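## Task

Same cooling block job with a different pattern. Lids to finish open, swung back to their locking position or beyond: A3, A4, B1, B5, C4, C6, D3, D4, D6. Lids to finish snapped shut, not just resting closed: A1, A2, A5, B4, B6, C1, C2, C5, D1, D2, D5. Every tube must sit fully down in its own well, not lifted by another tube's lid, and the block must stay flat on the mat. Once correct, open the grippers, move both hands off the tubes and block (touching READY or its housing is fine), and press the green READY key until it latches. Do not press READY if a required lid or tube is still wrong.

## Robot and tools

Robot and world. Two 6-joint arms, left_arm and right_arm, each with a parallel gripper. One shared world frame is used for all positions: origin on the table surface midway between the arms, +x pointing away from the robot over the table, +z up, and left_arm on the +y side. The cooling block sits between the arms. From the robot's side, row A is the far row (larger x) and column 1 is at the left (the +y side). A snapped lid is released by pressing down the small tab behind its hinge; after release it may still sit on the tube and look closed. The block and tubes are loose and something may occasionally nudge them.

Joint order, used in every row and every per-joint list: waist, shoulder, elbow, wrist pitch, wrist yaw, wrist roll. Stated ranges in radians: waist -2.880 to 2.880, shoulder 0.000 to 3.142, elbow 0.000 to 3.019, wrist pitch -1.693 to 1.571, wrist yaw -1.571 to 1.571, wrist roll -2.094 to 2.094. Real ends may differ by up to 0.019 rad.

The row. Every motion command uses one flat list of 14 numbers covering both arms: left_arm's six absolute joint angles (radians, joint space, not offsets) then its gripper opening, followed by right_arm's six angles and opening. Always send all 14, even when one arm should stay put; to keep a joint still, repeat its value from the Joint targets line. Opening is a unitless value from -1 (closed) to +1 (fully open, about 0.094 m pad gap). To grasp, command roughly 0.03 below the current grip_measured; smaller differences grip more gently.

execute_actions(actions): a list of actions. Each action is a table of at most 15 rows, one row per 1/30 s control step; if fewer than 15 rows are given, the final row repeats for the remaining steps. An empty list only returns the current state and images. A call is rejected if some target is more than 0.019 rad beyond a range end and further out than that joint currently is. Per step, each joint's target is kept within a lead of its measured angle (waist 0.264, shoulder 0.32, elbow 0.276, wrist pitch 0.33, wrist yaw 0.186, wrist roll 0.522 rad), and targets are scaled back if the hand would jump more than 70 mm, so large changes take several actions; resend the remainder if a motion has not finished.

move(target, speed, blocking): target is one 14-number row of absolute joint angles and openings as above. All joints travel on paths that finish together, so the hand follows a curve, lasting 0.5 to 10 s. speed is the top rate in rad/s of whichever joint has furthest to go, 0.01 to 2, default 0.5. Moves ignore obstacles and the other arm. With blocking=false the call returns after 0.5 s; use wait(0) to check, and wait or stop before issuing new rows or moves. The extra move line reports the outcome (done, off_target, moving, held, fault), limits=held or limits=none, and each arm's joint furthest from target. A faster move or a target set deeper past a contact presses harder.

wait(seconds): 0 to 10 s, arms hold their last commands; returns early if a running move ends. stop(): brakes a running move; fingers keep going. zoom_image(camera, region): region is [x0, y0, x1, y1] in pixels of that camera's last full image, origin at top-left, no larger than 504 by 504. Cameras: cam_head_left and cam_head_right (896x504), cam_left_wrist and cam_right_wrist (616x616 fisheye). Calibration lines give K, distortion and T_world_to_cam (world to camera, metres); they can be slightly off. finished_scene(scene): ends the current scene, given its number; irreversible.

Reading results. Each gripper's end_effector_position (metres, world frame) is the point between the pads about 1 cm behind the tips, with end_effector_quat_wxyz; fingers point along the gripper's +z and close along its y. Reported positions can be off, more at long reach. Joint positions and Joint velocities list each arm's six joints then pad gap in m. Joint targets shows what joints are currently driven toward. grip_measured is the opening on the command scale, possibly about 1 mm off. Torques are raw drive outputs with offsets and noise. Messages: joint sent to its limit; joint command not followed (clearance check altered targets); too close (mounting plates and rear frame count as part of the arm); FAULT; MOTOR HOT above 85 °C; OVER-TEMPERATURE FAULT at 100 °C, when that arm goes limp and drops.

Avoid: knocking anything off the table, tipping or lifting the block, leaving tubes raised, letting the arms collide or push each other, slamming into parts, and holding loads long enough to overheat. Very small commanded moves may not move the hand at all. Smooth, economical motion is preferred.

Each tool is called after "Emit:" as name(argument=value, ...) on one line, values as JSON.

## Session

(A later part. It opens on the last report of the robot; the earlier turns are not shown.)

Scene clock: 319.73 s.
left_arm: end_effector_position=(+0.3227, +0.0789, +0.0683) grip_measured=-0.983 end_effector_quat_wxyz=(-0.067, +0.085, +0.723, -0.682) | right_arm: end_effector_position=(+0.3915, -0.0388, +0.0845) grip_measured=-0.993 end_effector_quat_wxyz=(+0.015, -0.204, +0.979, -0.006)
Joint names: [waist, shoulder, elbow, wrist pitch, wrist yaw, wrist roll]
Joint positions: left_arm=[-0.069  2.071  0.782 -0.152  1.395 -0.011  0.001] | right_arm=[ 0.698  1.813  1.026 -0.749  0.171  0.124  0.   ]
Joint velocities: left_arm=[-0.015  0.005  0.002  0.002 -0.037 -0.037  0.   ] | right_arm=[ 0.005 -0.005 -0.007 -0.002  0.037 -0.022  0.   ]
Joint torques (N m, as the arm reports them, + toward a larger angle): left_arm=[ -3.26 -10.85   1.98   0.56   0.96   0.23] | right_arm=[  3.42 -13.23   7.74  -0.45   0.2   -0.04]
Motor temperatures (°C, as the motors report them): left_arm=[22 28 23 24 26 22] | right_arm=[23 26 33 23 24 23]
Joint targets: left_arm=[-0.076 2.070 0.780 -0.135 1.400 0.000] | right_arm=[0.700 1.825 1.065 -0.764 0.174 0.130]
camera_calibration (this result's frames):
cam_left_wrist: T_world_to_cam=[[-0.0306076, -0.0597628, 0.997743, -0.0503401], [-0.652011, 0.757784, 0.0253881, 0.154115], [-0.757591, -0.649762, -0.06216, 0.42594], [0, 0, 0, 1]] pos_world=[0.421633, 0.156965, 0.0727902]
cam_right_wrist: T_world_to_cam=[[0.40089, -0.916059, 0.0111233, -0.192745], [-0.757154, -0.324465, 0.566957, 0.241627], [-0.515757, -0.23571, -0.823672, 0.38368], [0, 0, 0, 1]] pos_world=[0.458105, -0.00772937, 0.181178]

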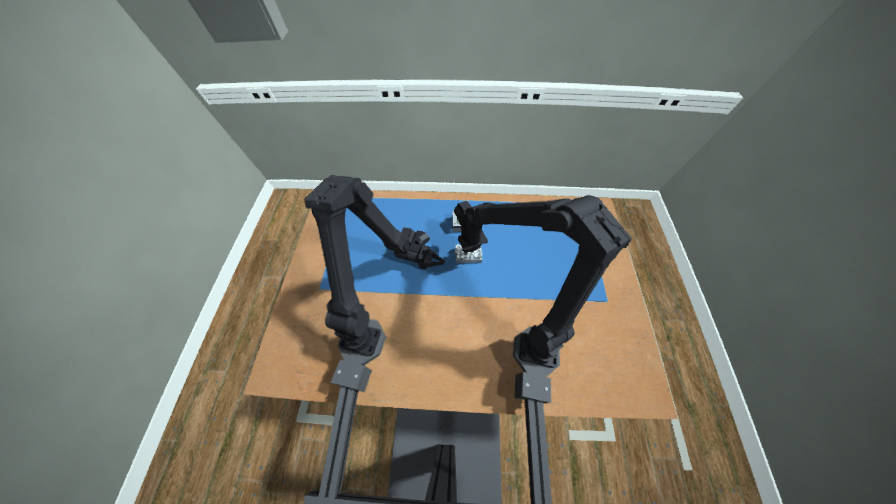

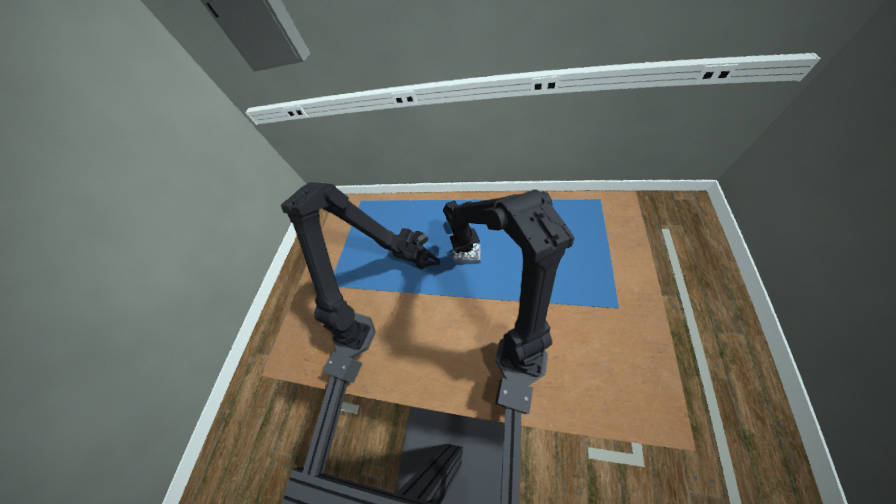

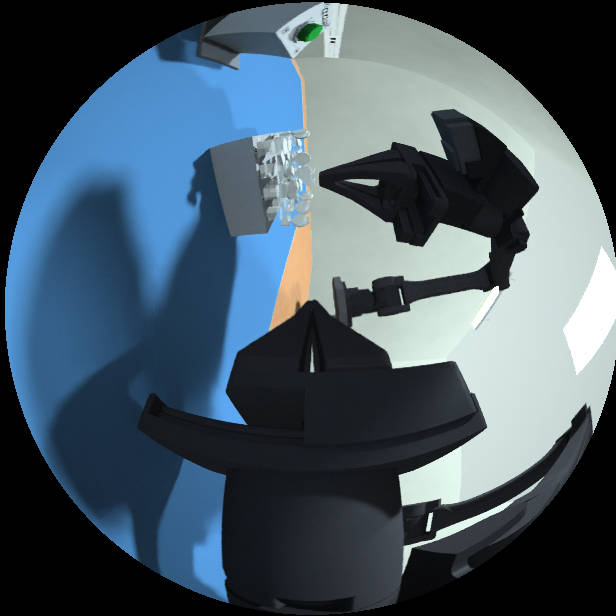

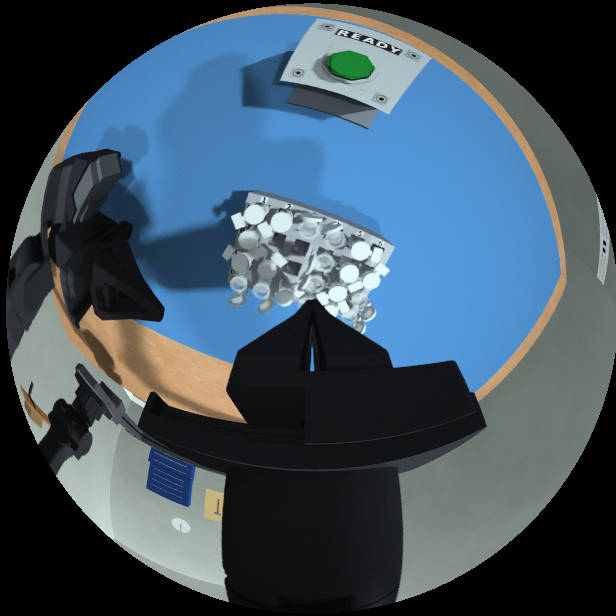

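Emit:
execute_actions(actions=[[[-0.076,2.07,0.78,-0.135,1.4,0,-1,0.7,1.825,1.04,-0.767,0.174,0.13,-1],[-0.076,2.07,0.78,-0.135,1.4,0,-1,0.7,1.826,1.03,-0.770,0.174,0.13,-1],[-0.076,2.07,0.78,-0.135,1.4,0,-1,0.7,1.828,1.03,-0.772,0.174,0.13,-1],[-0.076,2.07,0.78,-0.135,1.4,0,-1,0.7,1.831,1.03,-0.773,0.174,0.13,-1],[-0.076,2.07,0.78,-0.135,1.4,0,-1,0.7,1.834,1.03,-0.773,0.174,0.13,-1],[-0.076,2.07,0.78,-0.135,1.4,0,-1,0.7,1.838,1.03,-0.773,0.174,0.13,-1],[-0.076,2.07,0.78,-0.135,1.4,0,-1,0.7,1.842,1.03,-0.773,0.174,0.13,-1],[-0.076,2.07,0.78,-0.135,1.4,0,-1,0.7,1.846,1.03,-0.773,0.174,0.13,-1],[-0.076,2.07,0.78,-0.135,1.4,0,-1,0.7,1.850,1.03,-0.773,0.174,0.13,-1],[-0.076,2.07,0.78,-0.135,1.4,0,-1,0.7,1.854,1.03,-0.773,0.174,0.13,-1],[-0.076,2.07,0.78,-0.135,1.4,0,-1,0.7,1.858,1.03,-0.773,0.174,0.13,-1],[-0.076,2.07,0.78,-0.135,1.4,0,-1,0.7,1.861,1.03,-0.773,0.174,0.13,-1],[-0.076,2.07,0.78,-0.135,1.4,0,-1,0.7,1.863,1.03,-0.773,0.174,0.13,-1],[-0.076,2.07,0.78,-0.135,1.4,0,-1,0.7,1.864,1.03,-0.773,0.174,0.13,-1]]])

Emit:
execute_actions(actions=[])

Emit:
zoom_image(camera="cam_left_wrist", region=[240, 120, 350, 240])

Scene clock: 343.87 s.
left_arm: end_effector_position=(+0.3227, +0.0789, +0.0683) grip_measured=-0.983 end_effector_quat_wxyz=(-0.067, +0.085, +0.723, -0.682) | right_arm: end_effector_position=(+0.3837, -0.0411, +0.0699) grip_measured=-0.993 end_effector_quat_wxyz=(-0.005, -0.207, +0.978, -0.013)
Joint names: [waist, shoulder, elbow, wrist pitch, wrist yaw, wrist roll]
Joint positions: left_arm=[-0.069  2.071  0.782 -0.152  1.395 -0.011  0.001] | right_arm=[ 0.698  1.847  1.026 -0.756  0.172  0.124  0.   ]
Joint velocities: left_arm=[-0.015 -0.015  0.027 -0.002  0.037 -0.051 -0.001] | right_arm=[-0.015  0.063 -0.012 -0.012 -0.081 -0.007 -0.   ]
Joint torques (N m, as the arm reports them, + toward a larger angle): left_arm=[ -3.57 -10.94   1.92   0.55   0.96   0.2 ] | right_arm=[  3.3  -13.6    5.31  -0.45   0.16   0.  ]
Motor temperatures (°C, as the motors report them): left_arm=[22 28 23 24 26 22] | right_arm=[23 26 34 23 24 23]
Joint targets: left_arm=[-0.076 2.070 0.780 -0.135 1.400 0.000] | right_arm=[0.700 1.864 1.030 -0.773 0.174 0.130]
camera_calibration (this result's frames):
cam_left_wrist: T_world_to_cam=[[-0.0306076, -0.0597628, 0.997743, -0.0503401], [-0.652011, 0.757784, 0.0253881, 0.154115], [-0.757591, -0.649762, -0.06216, 0.42594], [0, 0, 0, 1]] pos_world=[0.421633, 0.156965, 0.0727902]
cam_right_wrist: T_world_to_cam=[[0.407161, -0.913198, 0.0169875, -0.194204], [-0.734583, -0.316357, 0.600256, 0.232592], [-0.542778, -0.256879, -0.799628, 0.37494], [0, 0, 0, 1]] pos_world=[0.45344, -0.00745069, 0.163497]

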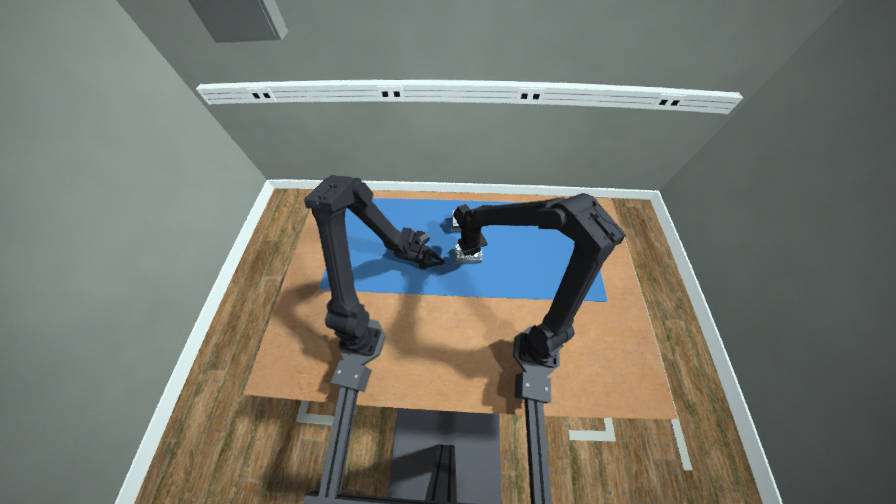

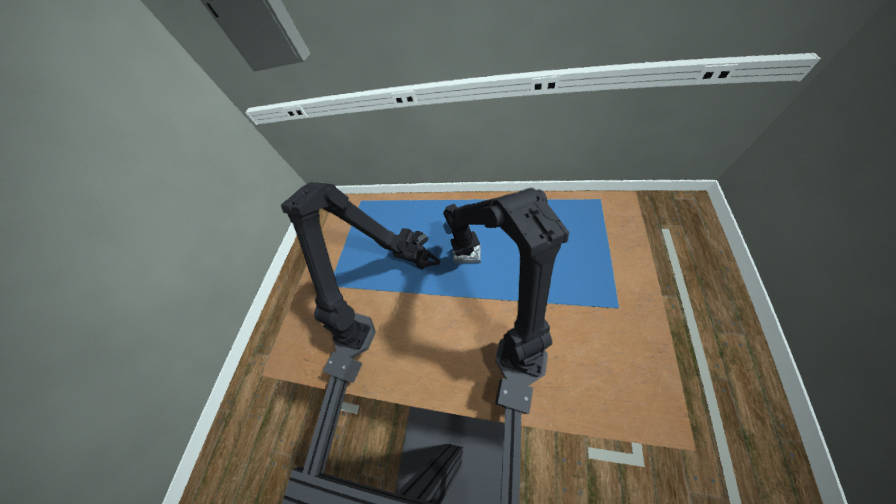

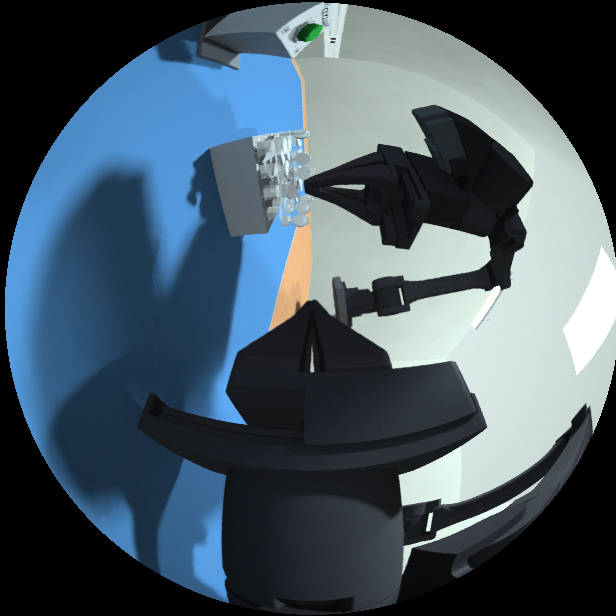

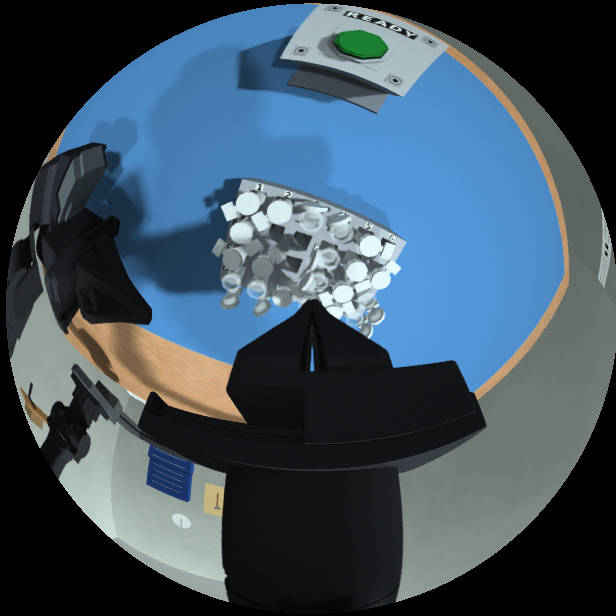

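Scene clock: 343.87 s.
left_arm: end_effector_position=(+0.3227, +0.0789, +0.0683) grip_measured=-0.983 end_effector_quat_wxyz=(-0.067, +0.085, +0.723, -0.682) | right_arm: end_effector_position=(+0.3837, -0.0411, +0.0699) grip_measured=-0.993 end_effector_quat_wxyz=(-0.005, -0.207, +0.978, -0.013)
Joint names: [waist, shoulder, elbow, wrist pitch, wrist yaw, wrist roll]
Joint positions: left_arm=[-0.069  2.071  0.782 -0.152  1.395 -0.011  0.001] | right_arm=[ 0.698  1.847  1.026 -0.756  0.172  0.124  0.   ]
Joint velocities: left_arm=[-0.015 -0.015  0.027 -0.002  0.037 -0.051 -0.001] | right_arm=[-0.015  0.063 -0.012 -0.012 -0.081 -0.007 -0.   ]
Joint torques (N m, as the arm reports them, + toward a larger angle): left_arm=[ -3.57 -10.94   1.92   0.55   0.96   0.2 ] | right_arm=[  3.3  -13.6    5.31  -0.45   0.16   0.  ]
Motor temperatures (°C, as the motors report them): left_arm=[22 28 23 24 26 22] | right_arm=[23 26 34 23 24 23]
Joint targets: left_arm=[-0.076 2.070 0.780 -0.135 1.400 0.000] | right_arm=[0.700 1.864 1.030 -0.773 0.174 0.130]
camera_calibration (this result's frames):
cam_left_wrist: T_world_to_cam=[[-0.0306076, -0.0597628, 0.997743, -0.0503401], [-0.652011, 0.757784, 0.0253881, 0.154115], [-0.757591, -0.649762, -0.06216, 0.42594], [0, 0, 0, 1]] pos_world=[0.421633, 0.156965, 0.0727902]
cam_right_wrist: T_world_to_cam=[[0.407161, -0.913198, 0.0169875, -0.194204], [-0.734583, -0.316357, 0.600256, 0.232592], [-0.542778, -0.256879, -0.799628, 0.37494], [0, 0, 0, 1]] pos_world=[0.45344, -0.00745069, 0.163497]

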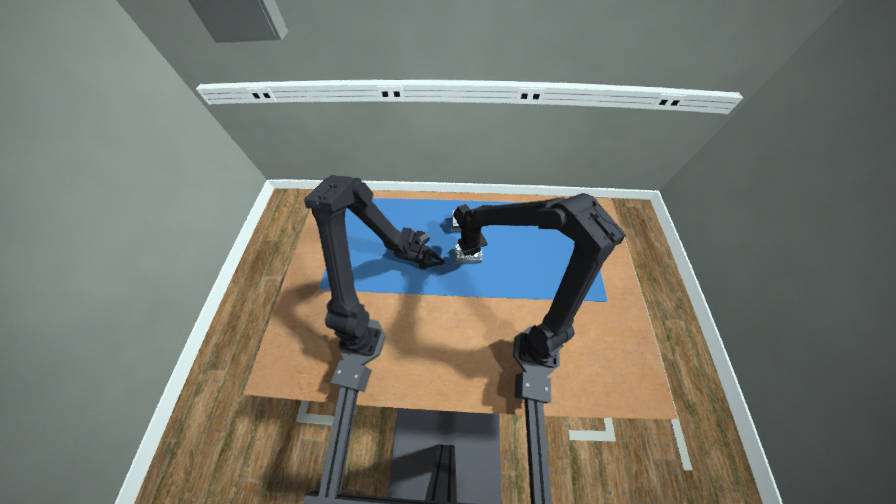

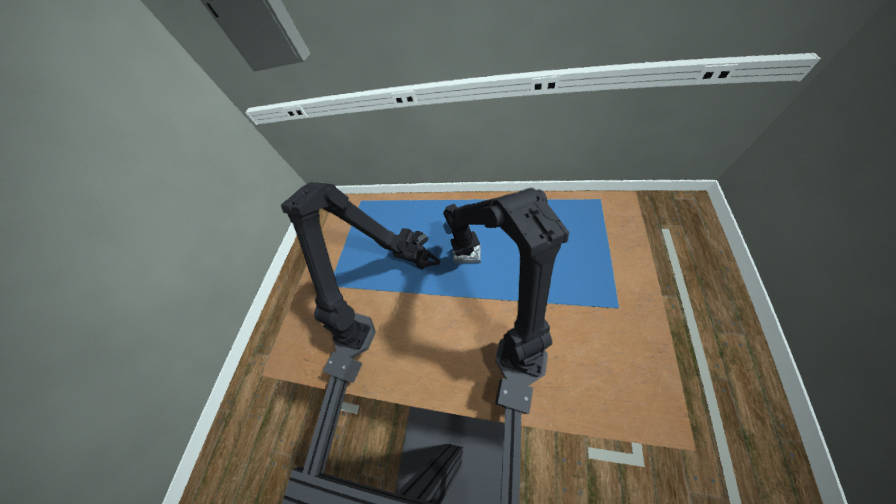

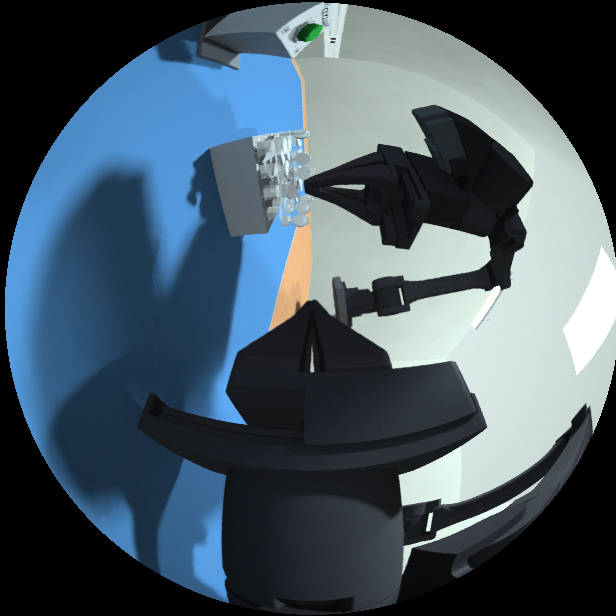

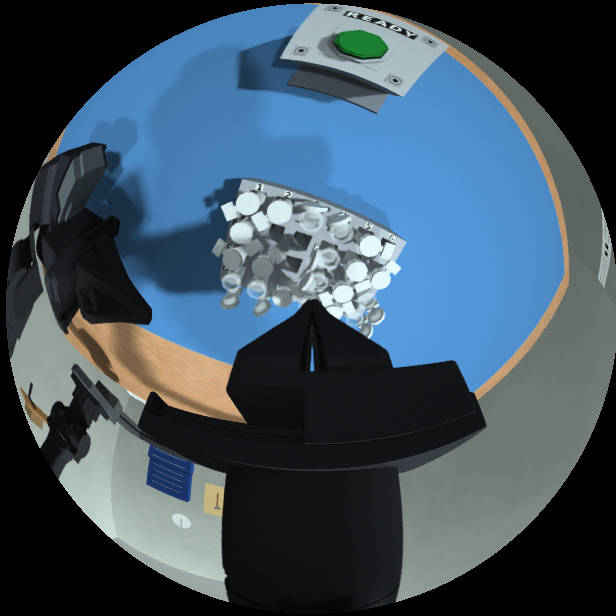

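Region (240, 120, 350, 240) of cam_left_wrist's 616x616 image, scaled by 4.200, with more detail than that image has; it fills the left 462 columns of this view, and the rest is white.

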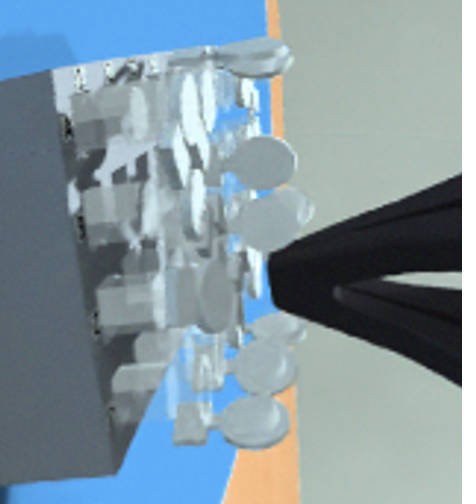

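Emit:
execute_actions(actions=[[[-0.076,2.07,0.78,-0.135,1.4,0,-1,0.7,1.864,1.03,-0.775,0.172,0.13,-1],[-0.076,2.07,0.78,-0.135,1.4,0,-1,0.7,1.864,1.03,-0.777,0.170,0.13,-1],[-0.076,2.07,0.78,-0.135,1.4,0,-1,0.7,1.864,1.03,-0.779,0.168,0.13,-1],[-0.076,2.07,0.78,-0.135,1.4,0,-1,0.7,1.864,1.03,-0.781,0.167,0.13,-1],[-0.076,2.07,0.78,-0.135,1.4,0,-1,0.7,1.864,1.03,-0.783,0.166,0.13,-1],[-0.076,2.07,0.78,-0.135,1.4,0,-1,0.7,1.864,1.03,-0.785,0.165,0.13,-1],[-0.076,2.07,0.78,-0.135,1.4,0,-1,0.7,1.864,1.03,-0.787,0.164,0.13,-1]]])

Emit:
zoom_image(camera="cam_left_wrist", region=[240, 120, 350, 240])

Scene clock: 349.93 s.
left_arm: end_effector_position=(+0.3227, +0.0789, +0.0683) grip_measured=-0.983 end_effector_quat_wxyz=(-0.067, +0.085, +0.723, -0.682) | right_arm: end_effector_position=(+0.3811, -0.0416, +0.0687) grip_measured=-0.993 end_effector_quat_wxyz=(-0.011, -0.208, +0.978, -0.013)
Joint names: [waist, shoulder, elbow, wrist pitch, wrist yaw, wrist roll]
Joint positions: left_arm=[-0.069  2.071  0.782 -0.152  1.395 -0.011  0.001] | right_arm=[ 0.698  1.85   1.026 -0.764  0.168  0.124  0.   ]
Joint velocities: left_arm=[-0.005 -0.005  0.002  0.012 -0.051 -0.037 -0.   ] | right_arm=[-0.024 -0.015  0.012 -0.002  0.007 -0.022 -0.   ]
Joint torques (N m, as the arm reports them, + toward a larger angle): left_arm=[ -3.33 -10.91   2.     0.59   0.97   0.21] | right_arm=[  2.97 -13.21   5.28  -0.73  -0.09  -0.01]
Motor temperatures (°C, as the motors report them): left_arm=[22 28 23 24 26 22] | right_arm=[23 26 33 23 24 23]
Joint targets: left_arm=[-0.076 2.070 0.780 -0.135 1.400 -0.000] | right_arm=[0.700 1.864 1.030 -0.787 0.164 0.130]
camera_calibration (this result's frames):
cam_left_wrist: T_world_to_cam=[[-0.0306076, -0.0597628, 0.997743, -0.0503401], [-0.652011, 0.757784, 0.0253881, 0.154115], [-0.757591, -0.649762, -0.06216, 0.42594], [0, 0, 0, 1]] pos_world=[0.421633, 0.156965, 0.0727902]
cam_right_wrist: T_world_to_cam=[[0.408773, -0.912527, 0.0141235, -0.193971], [-0.7271, -0.316279, 0.609338, 0.227782], [-0.551571, -0.25935, -0.792784, 0.375168], [0, 0, 0, 1]] pos_world=[0.451842, -0.00766096, 0.161371]

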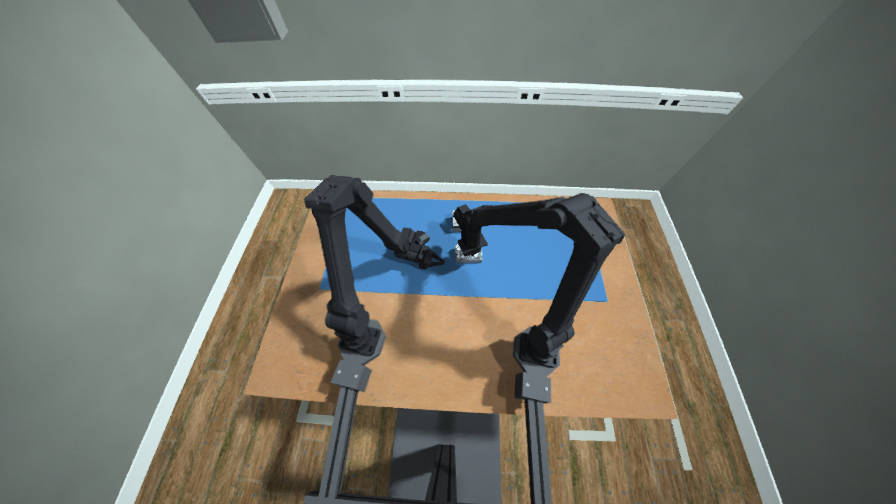

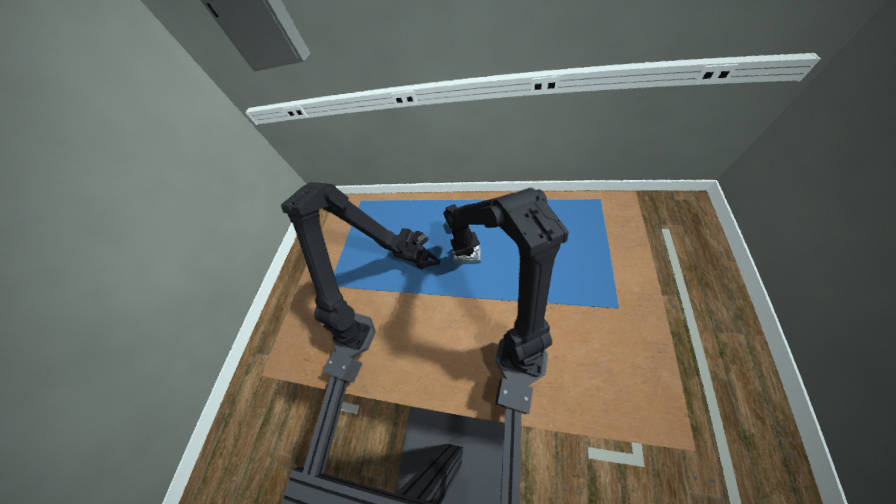

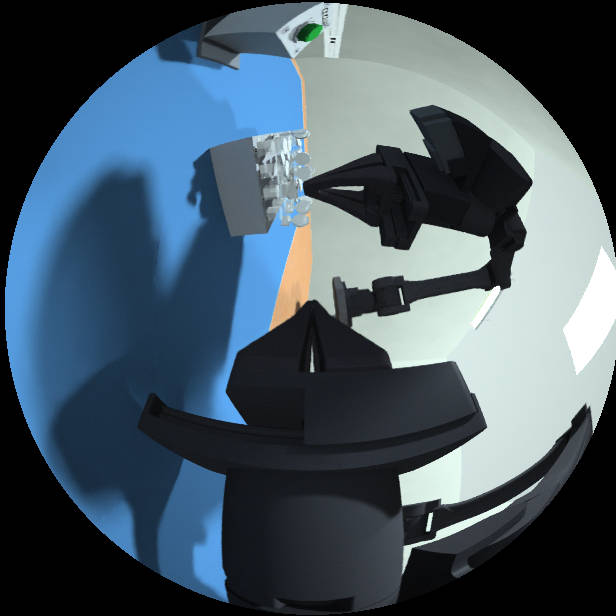

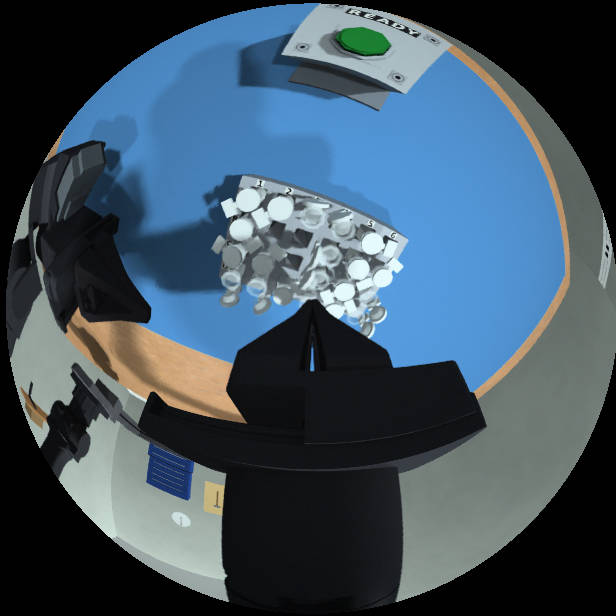

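Region (240, 120, 350, 240) of cam_left_wrist's 616x616 image, scaled by 4.200, with more detail than that image has; it fills the left 462 columns of this view, and the rest is white.

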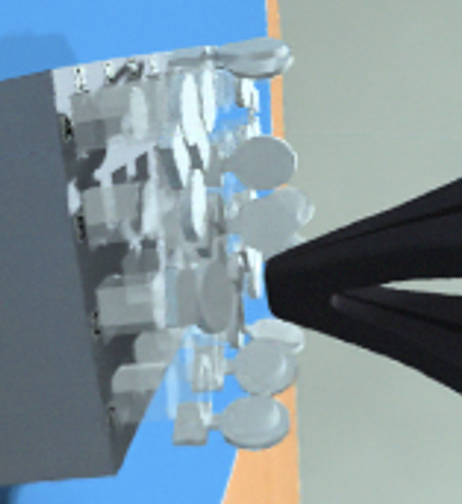

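Emit:
execute_actions(actions=[[[-0.076,2.07,0.78,-0.135,1.4,0,-1,0.7,1.864,1.03,-0.789,0.164,0.13,-1],[-0.076,2.07,0.78,-0.135,1.4,0,-1,0.7,1.864,1.03,-0.791,0.164,0.13,-1],[-0.076,2.07,0.78,-0.135,1.4,0,-1,0.7,1.864,1.03,-0.793,0.164,0.13,-1],[-0.076,2.07,0.78,-0.135,1.4,0,-1,0.7,1.864,1.03,-0.795,0.164,0.13,-1],[-0.076,2.07,0.78,-0.135,1.4,0,-1,0.7,1.864,1.03,-0.797,0.164,0.13,-1],[-0.076,2.07,0.78,-0.135,1.4,0,-1,0.7,1.864,1.03,-0.799,0.164,0.13,-1]]])

Emit:
zoom_image(camera="cam_left_wrist", region=[240, 120, 350, 240])

Scene clock: 363.37 s.
left_arm: end_effector_position=(+0.3227, +0.0789, +0.0683) grip_measured=-0.983 end_effector_quat_wxyz=(-0.067, +0.085, +0.723, -0.682) | right_arm: end_effector_position=(+0.3805, -0.0420, +0.0687) grip_measured=-0.993 end_effector_quat_wxyz=(-0.012, -0.208, +0.978, -0.013)
Joint names: [waist, shoulder, elbow, wrist pitch, wrist yaw, wrist roll]
Joint positions: left_arm=[-0.069  2.071  0.782 -0.152  1.395 -0.011  0.001] | right_arm=[ 0.698  1.85   1.026 -0.767  0.168  0.124  0.   ]
Joint velocities: left_arm=[-0.015 -0.005 -0.012 -0.002 -0.037  0.007  0.   ] | right_arm=[-0.005  0.015 -0.007 -0.002  0.037  0.022  0.   ]
Joint torques (N m, as the arm reports them, + toward a larger angle): left_arm=[ -3.34 -10.99   2.     0.47   0.97   0.22] | right_arm=[  3.2  -13.34   5.12  -1.06  -0.09  -0.02]
Motor temperatures (°C, as the motors report them): left_arm=[22 28 23 24 26 22] | right_arm=[23 26 33 23 24 23]
Joint targets: left_arm=[-0.076 2.070 0.780 -0.135 1.400 0.000] | right_arm=[0.700 1.864 1.030 -0.799 0.164 0.130]
camera_calibration (this result's frames):
cam_left_wrist: T_world_to_cam=[[-0.0306076, -0.0597628, 0.997743, -0.0503401], [-0.652011, 0.757784, 0.0253881, 0.154115], [-0.757591, -0.649762, -0.06216, 0.42594], [0, 0, 0, 1]] pos_world=[0.421633, 0.156965, 0.0727902]
cam_right_wrist: T_world_to_cam=[[0.409229, -0.912317, 0.0144786, -0.194252], [-0.725374, -0.315666, 0.611708, 0.226391], [-0.553501, -0.260831, -0.790951, 0.375283], [0, 0, 0, 1]] pos_world=[0.451431, -0.0078694, 0.161158]

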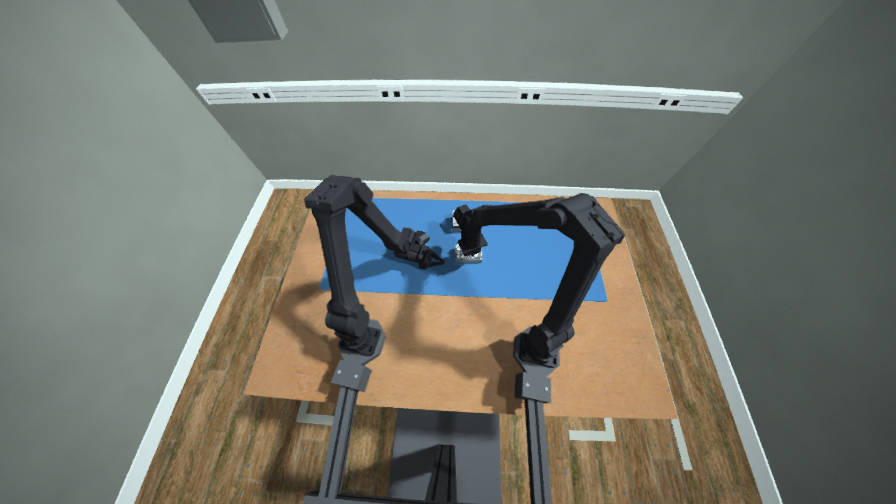

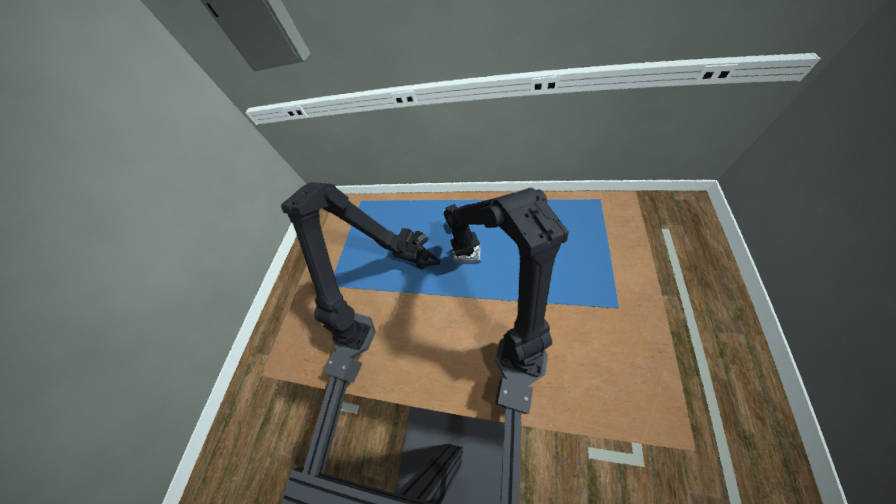

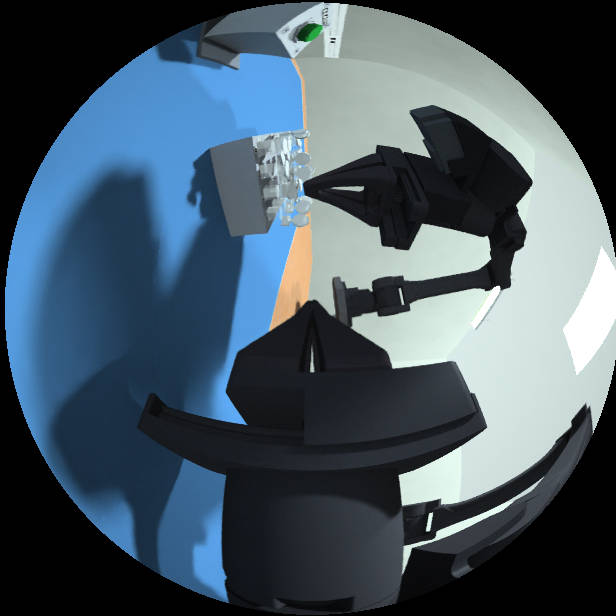

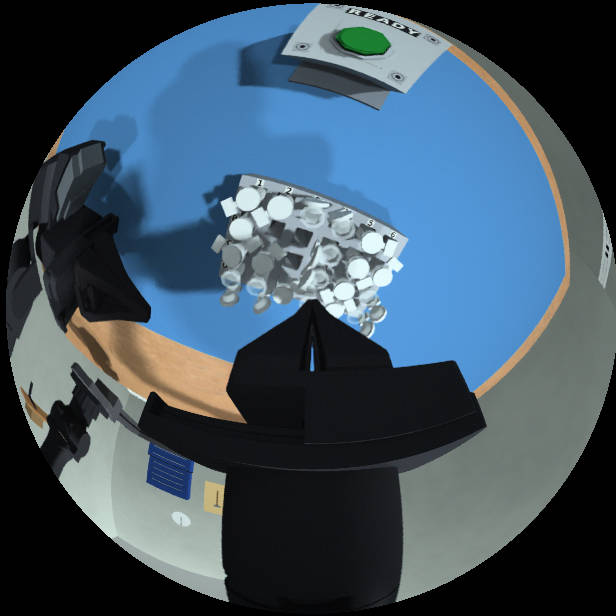

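Region (240, 120, 350, 240) of cam_left_wrist's 616x616 image, scaled by 4.200, with more detail than that image has; it fills the left 462 columns of this view, and the rest is white.

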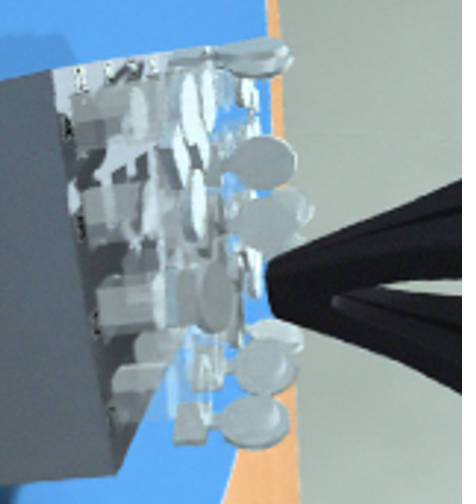

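Emit:
execute_actions(actions=[[[-0.076,2.07,0.78,-0.135,1.4,0,-1,0.7,1.852,1.03,-0.785,0.164,0.13,-1],[-0.076,2.07,0.78,-0.135,1.4,0,-1,0.7,1.842,1.03,-0.78,0.164,0.125,-1],[-0.076,2.07,0.78,-0.135,1.4,0,-1,0.7,1.835,1.03,-0.78,0.164,0.12,-1],[-0.076,2.07,0.78,-0.135,1.4,0,-1,0.7,1.828,1.03,-0.78,0.164,0.115,-1],[-0.076,2.07,0.78,-0.135,1.4,0,-1,0.703,1.821,1.03,-0.782,0.164,0.11,-1],[-0.076,2.07,0.78,-0.135,1.4,0,-1,0.706,1.815,1.03,-0.784,0.163,0.1,-1],[-0.076,2.07,0.78,-0.135,1.4,0,-1,0.710,1.810,1.03,-0.786,0.162,0.09,-1],[-0.076,2.07,0.78,-0.135,1.4,0,-1,0.715,1.807,1.03,-0.789,0.161,0.08,-1],[-0.076,2.07,0.78,-0.135,1.4,0,-1,0.721,1.806,1.03,-0.793,0.160,0.07,-1],[-0.076,2.07,0.78,-0.135,1.4,0,-1,0.728,1.806,1.03,-0.798,0.159,0.055,-1],[-0.076,2.07,0.78,-0.135,1.4,0,-1,0.735,1.806,1.03,-0.803,0.158,0.04,-1],[-0.076,2.07,0.78,-0.135,1.4,0,-1,0.742,1.806,1.03,-0.808,0.157,0.025,-1],[-0.076,2.07,0.78,-0.135,1.4,0,-1,0.749,1.810,1.03,-0.813,0.156,0.01,-1],[-0.076,2.07,0.78,-0.135,1.4,0,-1,0.756,1.816,1.03,-0.818,0.155,-0.005,-1],[-0.076,2.07,0.78,-0.135,1.4,0,-1,0.762,1.822,1.03,-0.821,0.154,-0.015,-1]],[[-0.076,2.07,0.78,-0.135,1.4,0,-1,0.767,1.827,1.03,-0.823,0.154,-0.02,-1],[-0.076,2.07,0.78,-0.135,1.4,0,-1,0.771,1.832,1.03,-0.823,0.154,-0.02,-1],[-0.076,2.07,0.78,-0.135,1.4,0,-1,0.773,1.837,1.03,-0.823,0.154,-0.02,-1],[-0.076,2.07,0.78,-0.135,1.4,0,-1,0.774,1.842,1.03,-0.823,0.154,-0.02,-1],[-0.076,2.07,0.78,-0.135,1.4,0,-1,0.774,1.847,1.03,-0.823,0.154,-0.02,-1],[-0.076,2.07,0.78,-0.135,1.4,0,-1,0.774,1.852,1.03,-0.823,0.154,-0.02,-1],[-0.076,2.07,0.78,-0.135,1.4,0,-1,0.774,1.857,1.03,-0.823,0.154,-0.02,-1],[-0.076,2.07,0.78,-0.135,1.4,0,-1,0.774,1.861,1.03,-0.823,0.154,-0.02,-1],[-0.076,2.07,0.78,-0.135,1.4,0,-1,0.774,1.865,1.03,-0.823,0.154,-0.02,-1],[-0.076,2.07,0.78,-0.135,1.4,0,-1,0.774,1.868,1.03,-0.823,0.154,-0.02,-1],[-0.076,2.07,0.78,-0.135,1.4,0,-1,0.774,1.869,1.03,-0.823,0.154,-0.02,-1]]])

Emit:
zoom_image(camera="cam_right_wrist", region=[230, 200, 410, 340])

Emit:
zoom_image(camera="cam_left_wrist", region=[240, 140, 350, 260])

Scene clock: 398.40 s.
left_arm: end_effector_position=(+0.3227, +0.0789, +0.0683) grip_measured=-0.983 end_effector_quat_wxyz=(-0.067, +0.085, +0.723, -0.682) | right_arm: end_effector_position=(+0.3539, -0.0189, +0.0694) grip_measured=-0.993 end_effector_quat_wxyz=(-0.033, -0.311, +0.950, -0.013)
Joint names: [waist, shoulder, elbow, wrist pitch, wrist yaw, wrist roll]
Joint positions: left_arm=[-0.069  2.071  0.782 -0.152  1.395 -0.011  0.001] | right_arm=[ 0.77   1.861  1.026 -0.807  0.156 -0.01   0.   ]
Joint velocities: left_arm=[-0.015 -0.005 -0.007 -0.002  0.051  0.007 -0.001] | right_arm=[ 0.015  0.005  0.002  0.012 -0.007  0.022  0.001]
Joint torques (N m, as the arm reports them, + toward a larger angle): left_arm=[ -3.25 -10.75   1.98   0.62   0.97   0.24] | right_arm=[  3.12 -12.66   5.3   -0.33  -0.02  -0.11]
Motor temperatures (°C, as the motors report them): left_arm=[22 28 23 24 26 22] | right_arm=[23 26 32 23 24 23]
Joint targets: left_arm=[-0.076 2.070 0.780 -0.135 1.400 0.000] | right_arm=[0.774 1.869 1.030 -0.823 0.154 -0.020]
camera_calibration (this result's frames):
cam_left_wrist: T_world_to_cam=[[-0.0306076, -0.0597628, 0.997743, -0.0503401], [-0.652011, 0.757784, 0.0253881, 0.154115], [-0.757591, -0.649762, -0.06216, 0.42594], [0, 0, 0, 1]] pos_world=[0.421633, 0.156965, 0.0727902]
cam_right_wrist: T_world_to_cam=[[0.592396, -0.805642, -0.0025865, -0.223934], [-0.615035, -0.45431, 0.644464, 0.170024], [-0.520382, -0.380187, -0.76463, 0.351304], [0, 0, 0, 1]] pos_world=[0.420041, 0.0303937, 0.158465]

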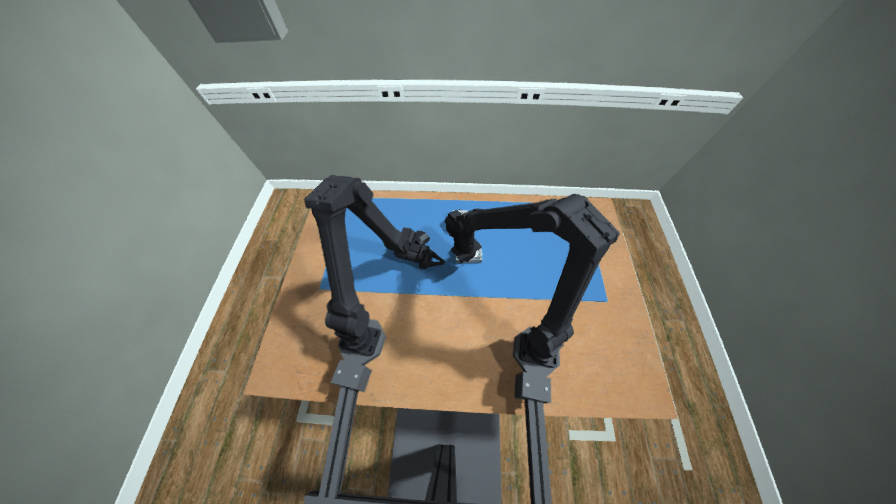

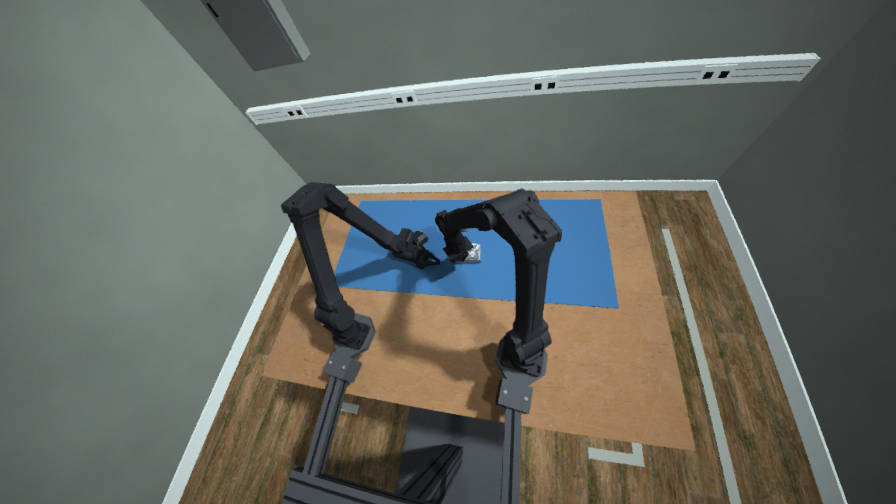

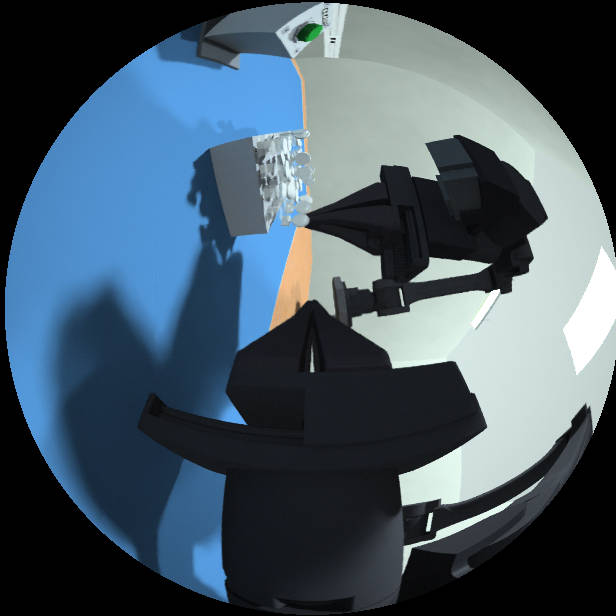

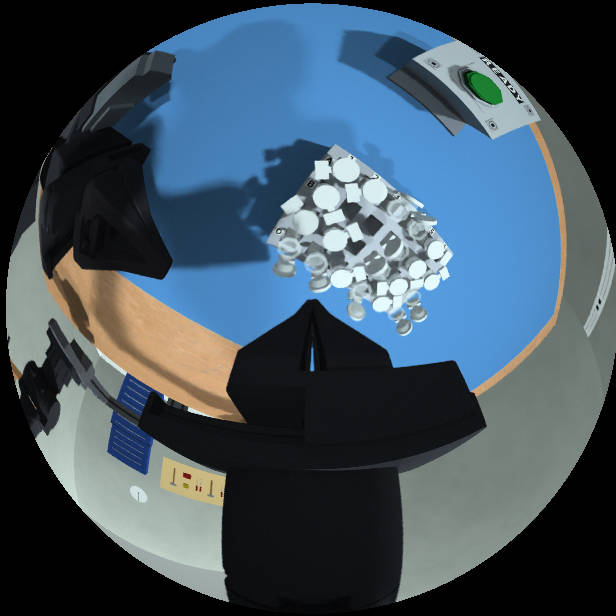

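Region (230, 200, 410, 340) of cam_right_wrist's 616x616 image, scaled by 2.800, with more detail than that image has.

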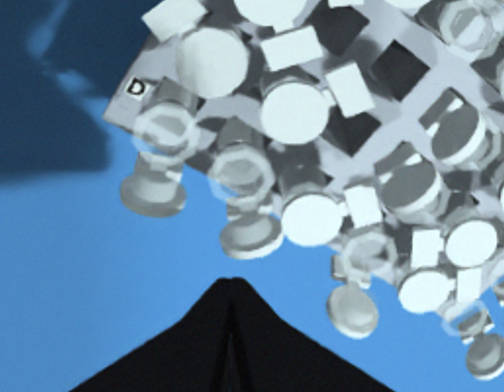

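Region (240, 140, 350, 260) of cam_left_wrist's 616x616 image, scaled by 4.200, with more detail than that image has; it fills the left 462 columns of this view, and the rest is white.

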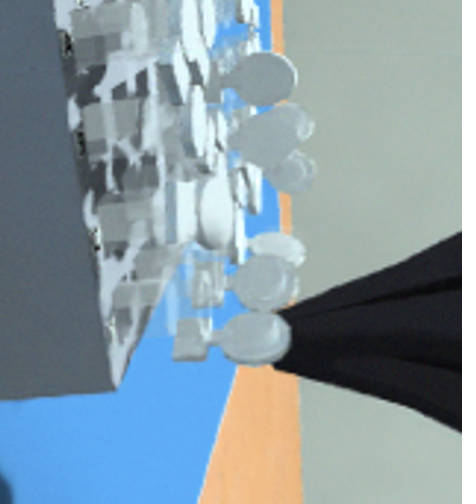

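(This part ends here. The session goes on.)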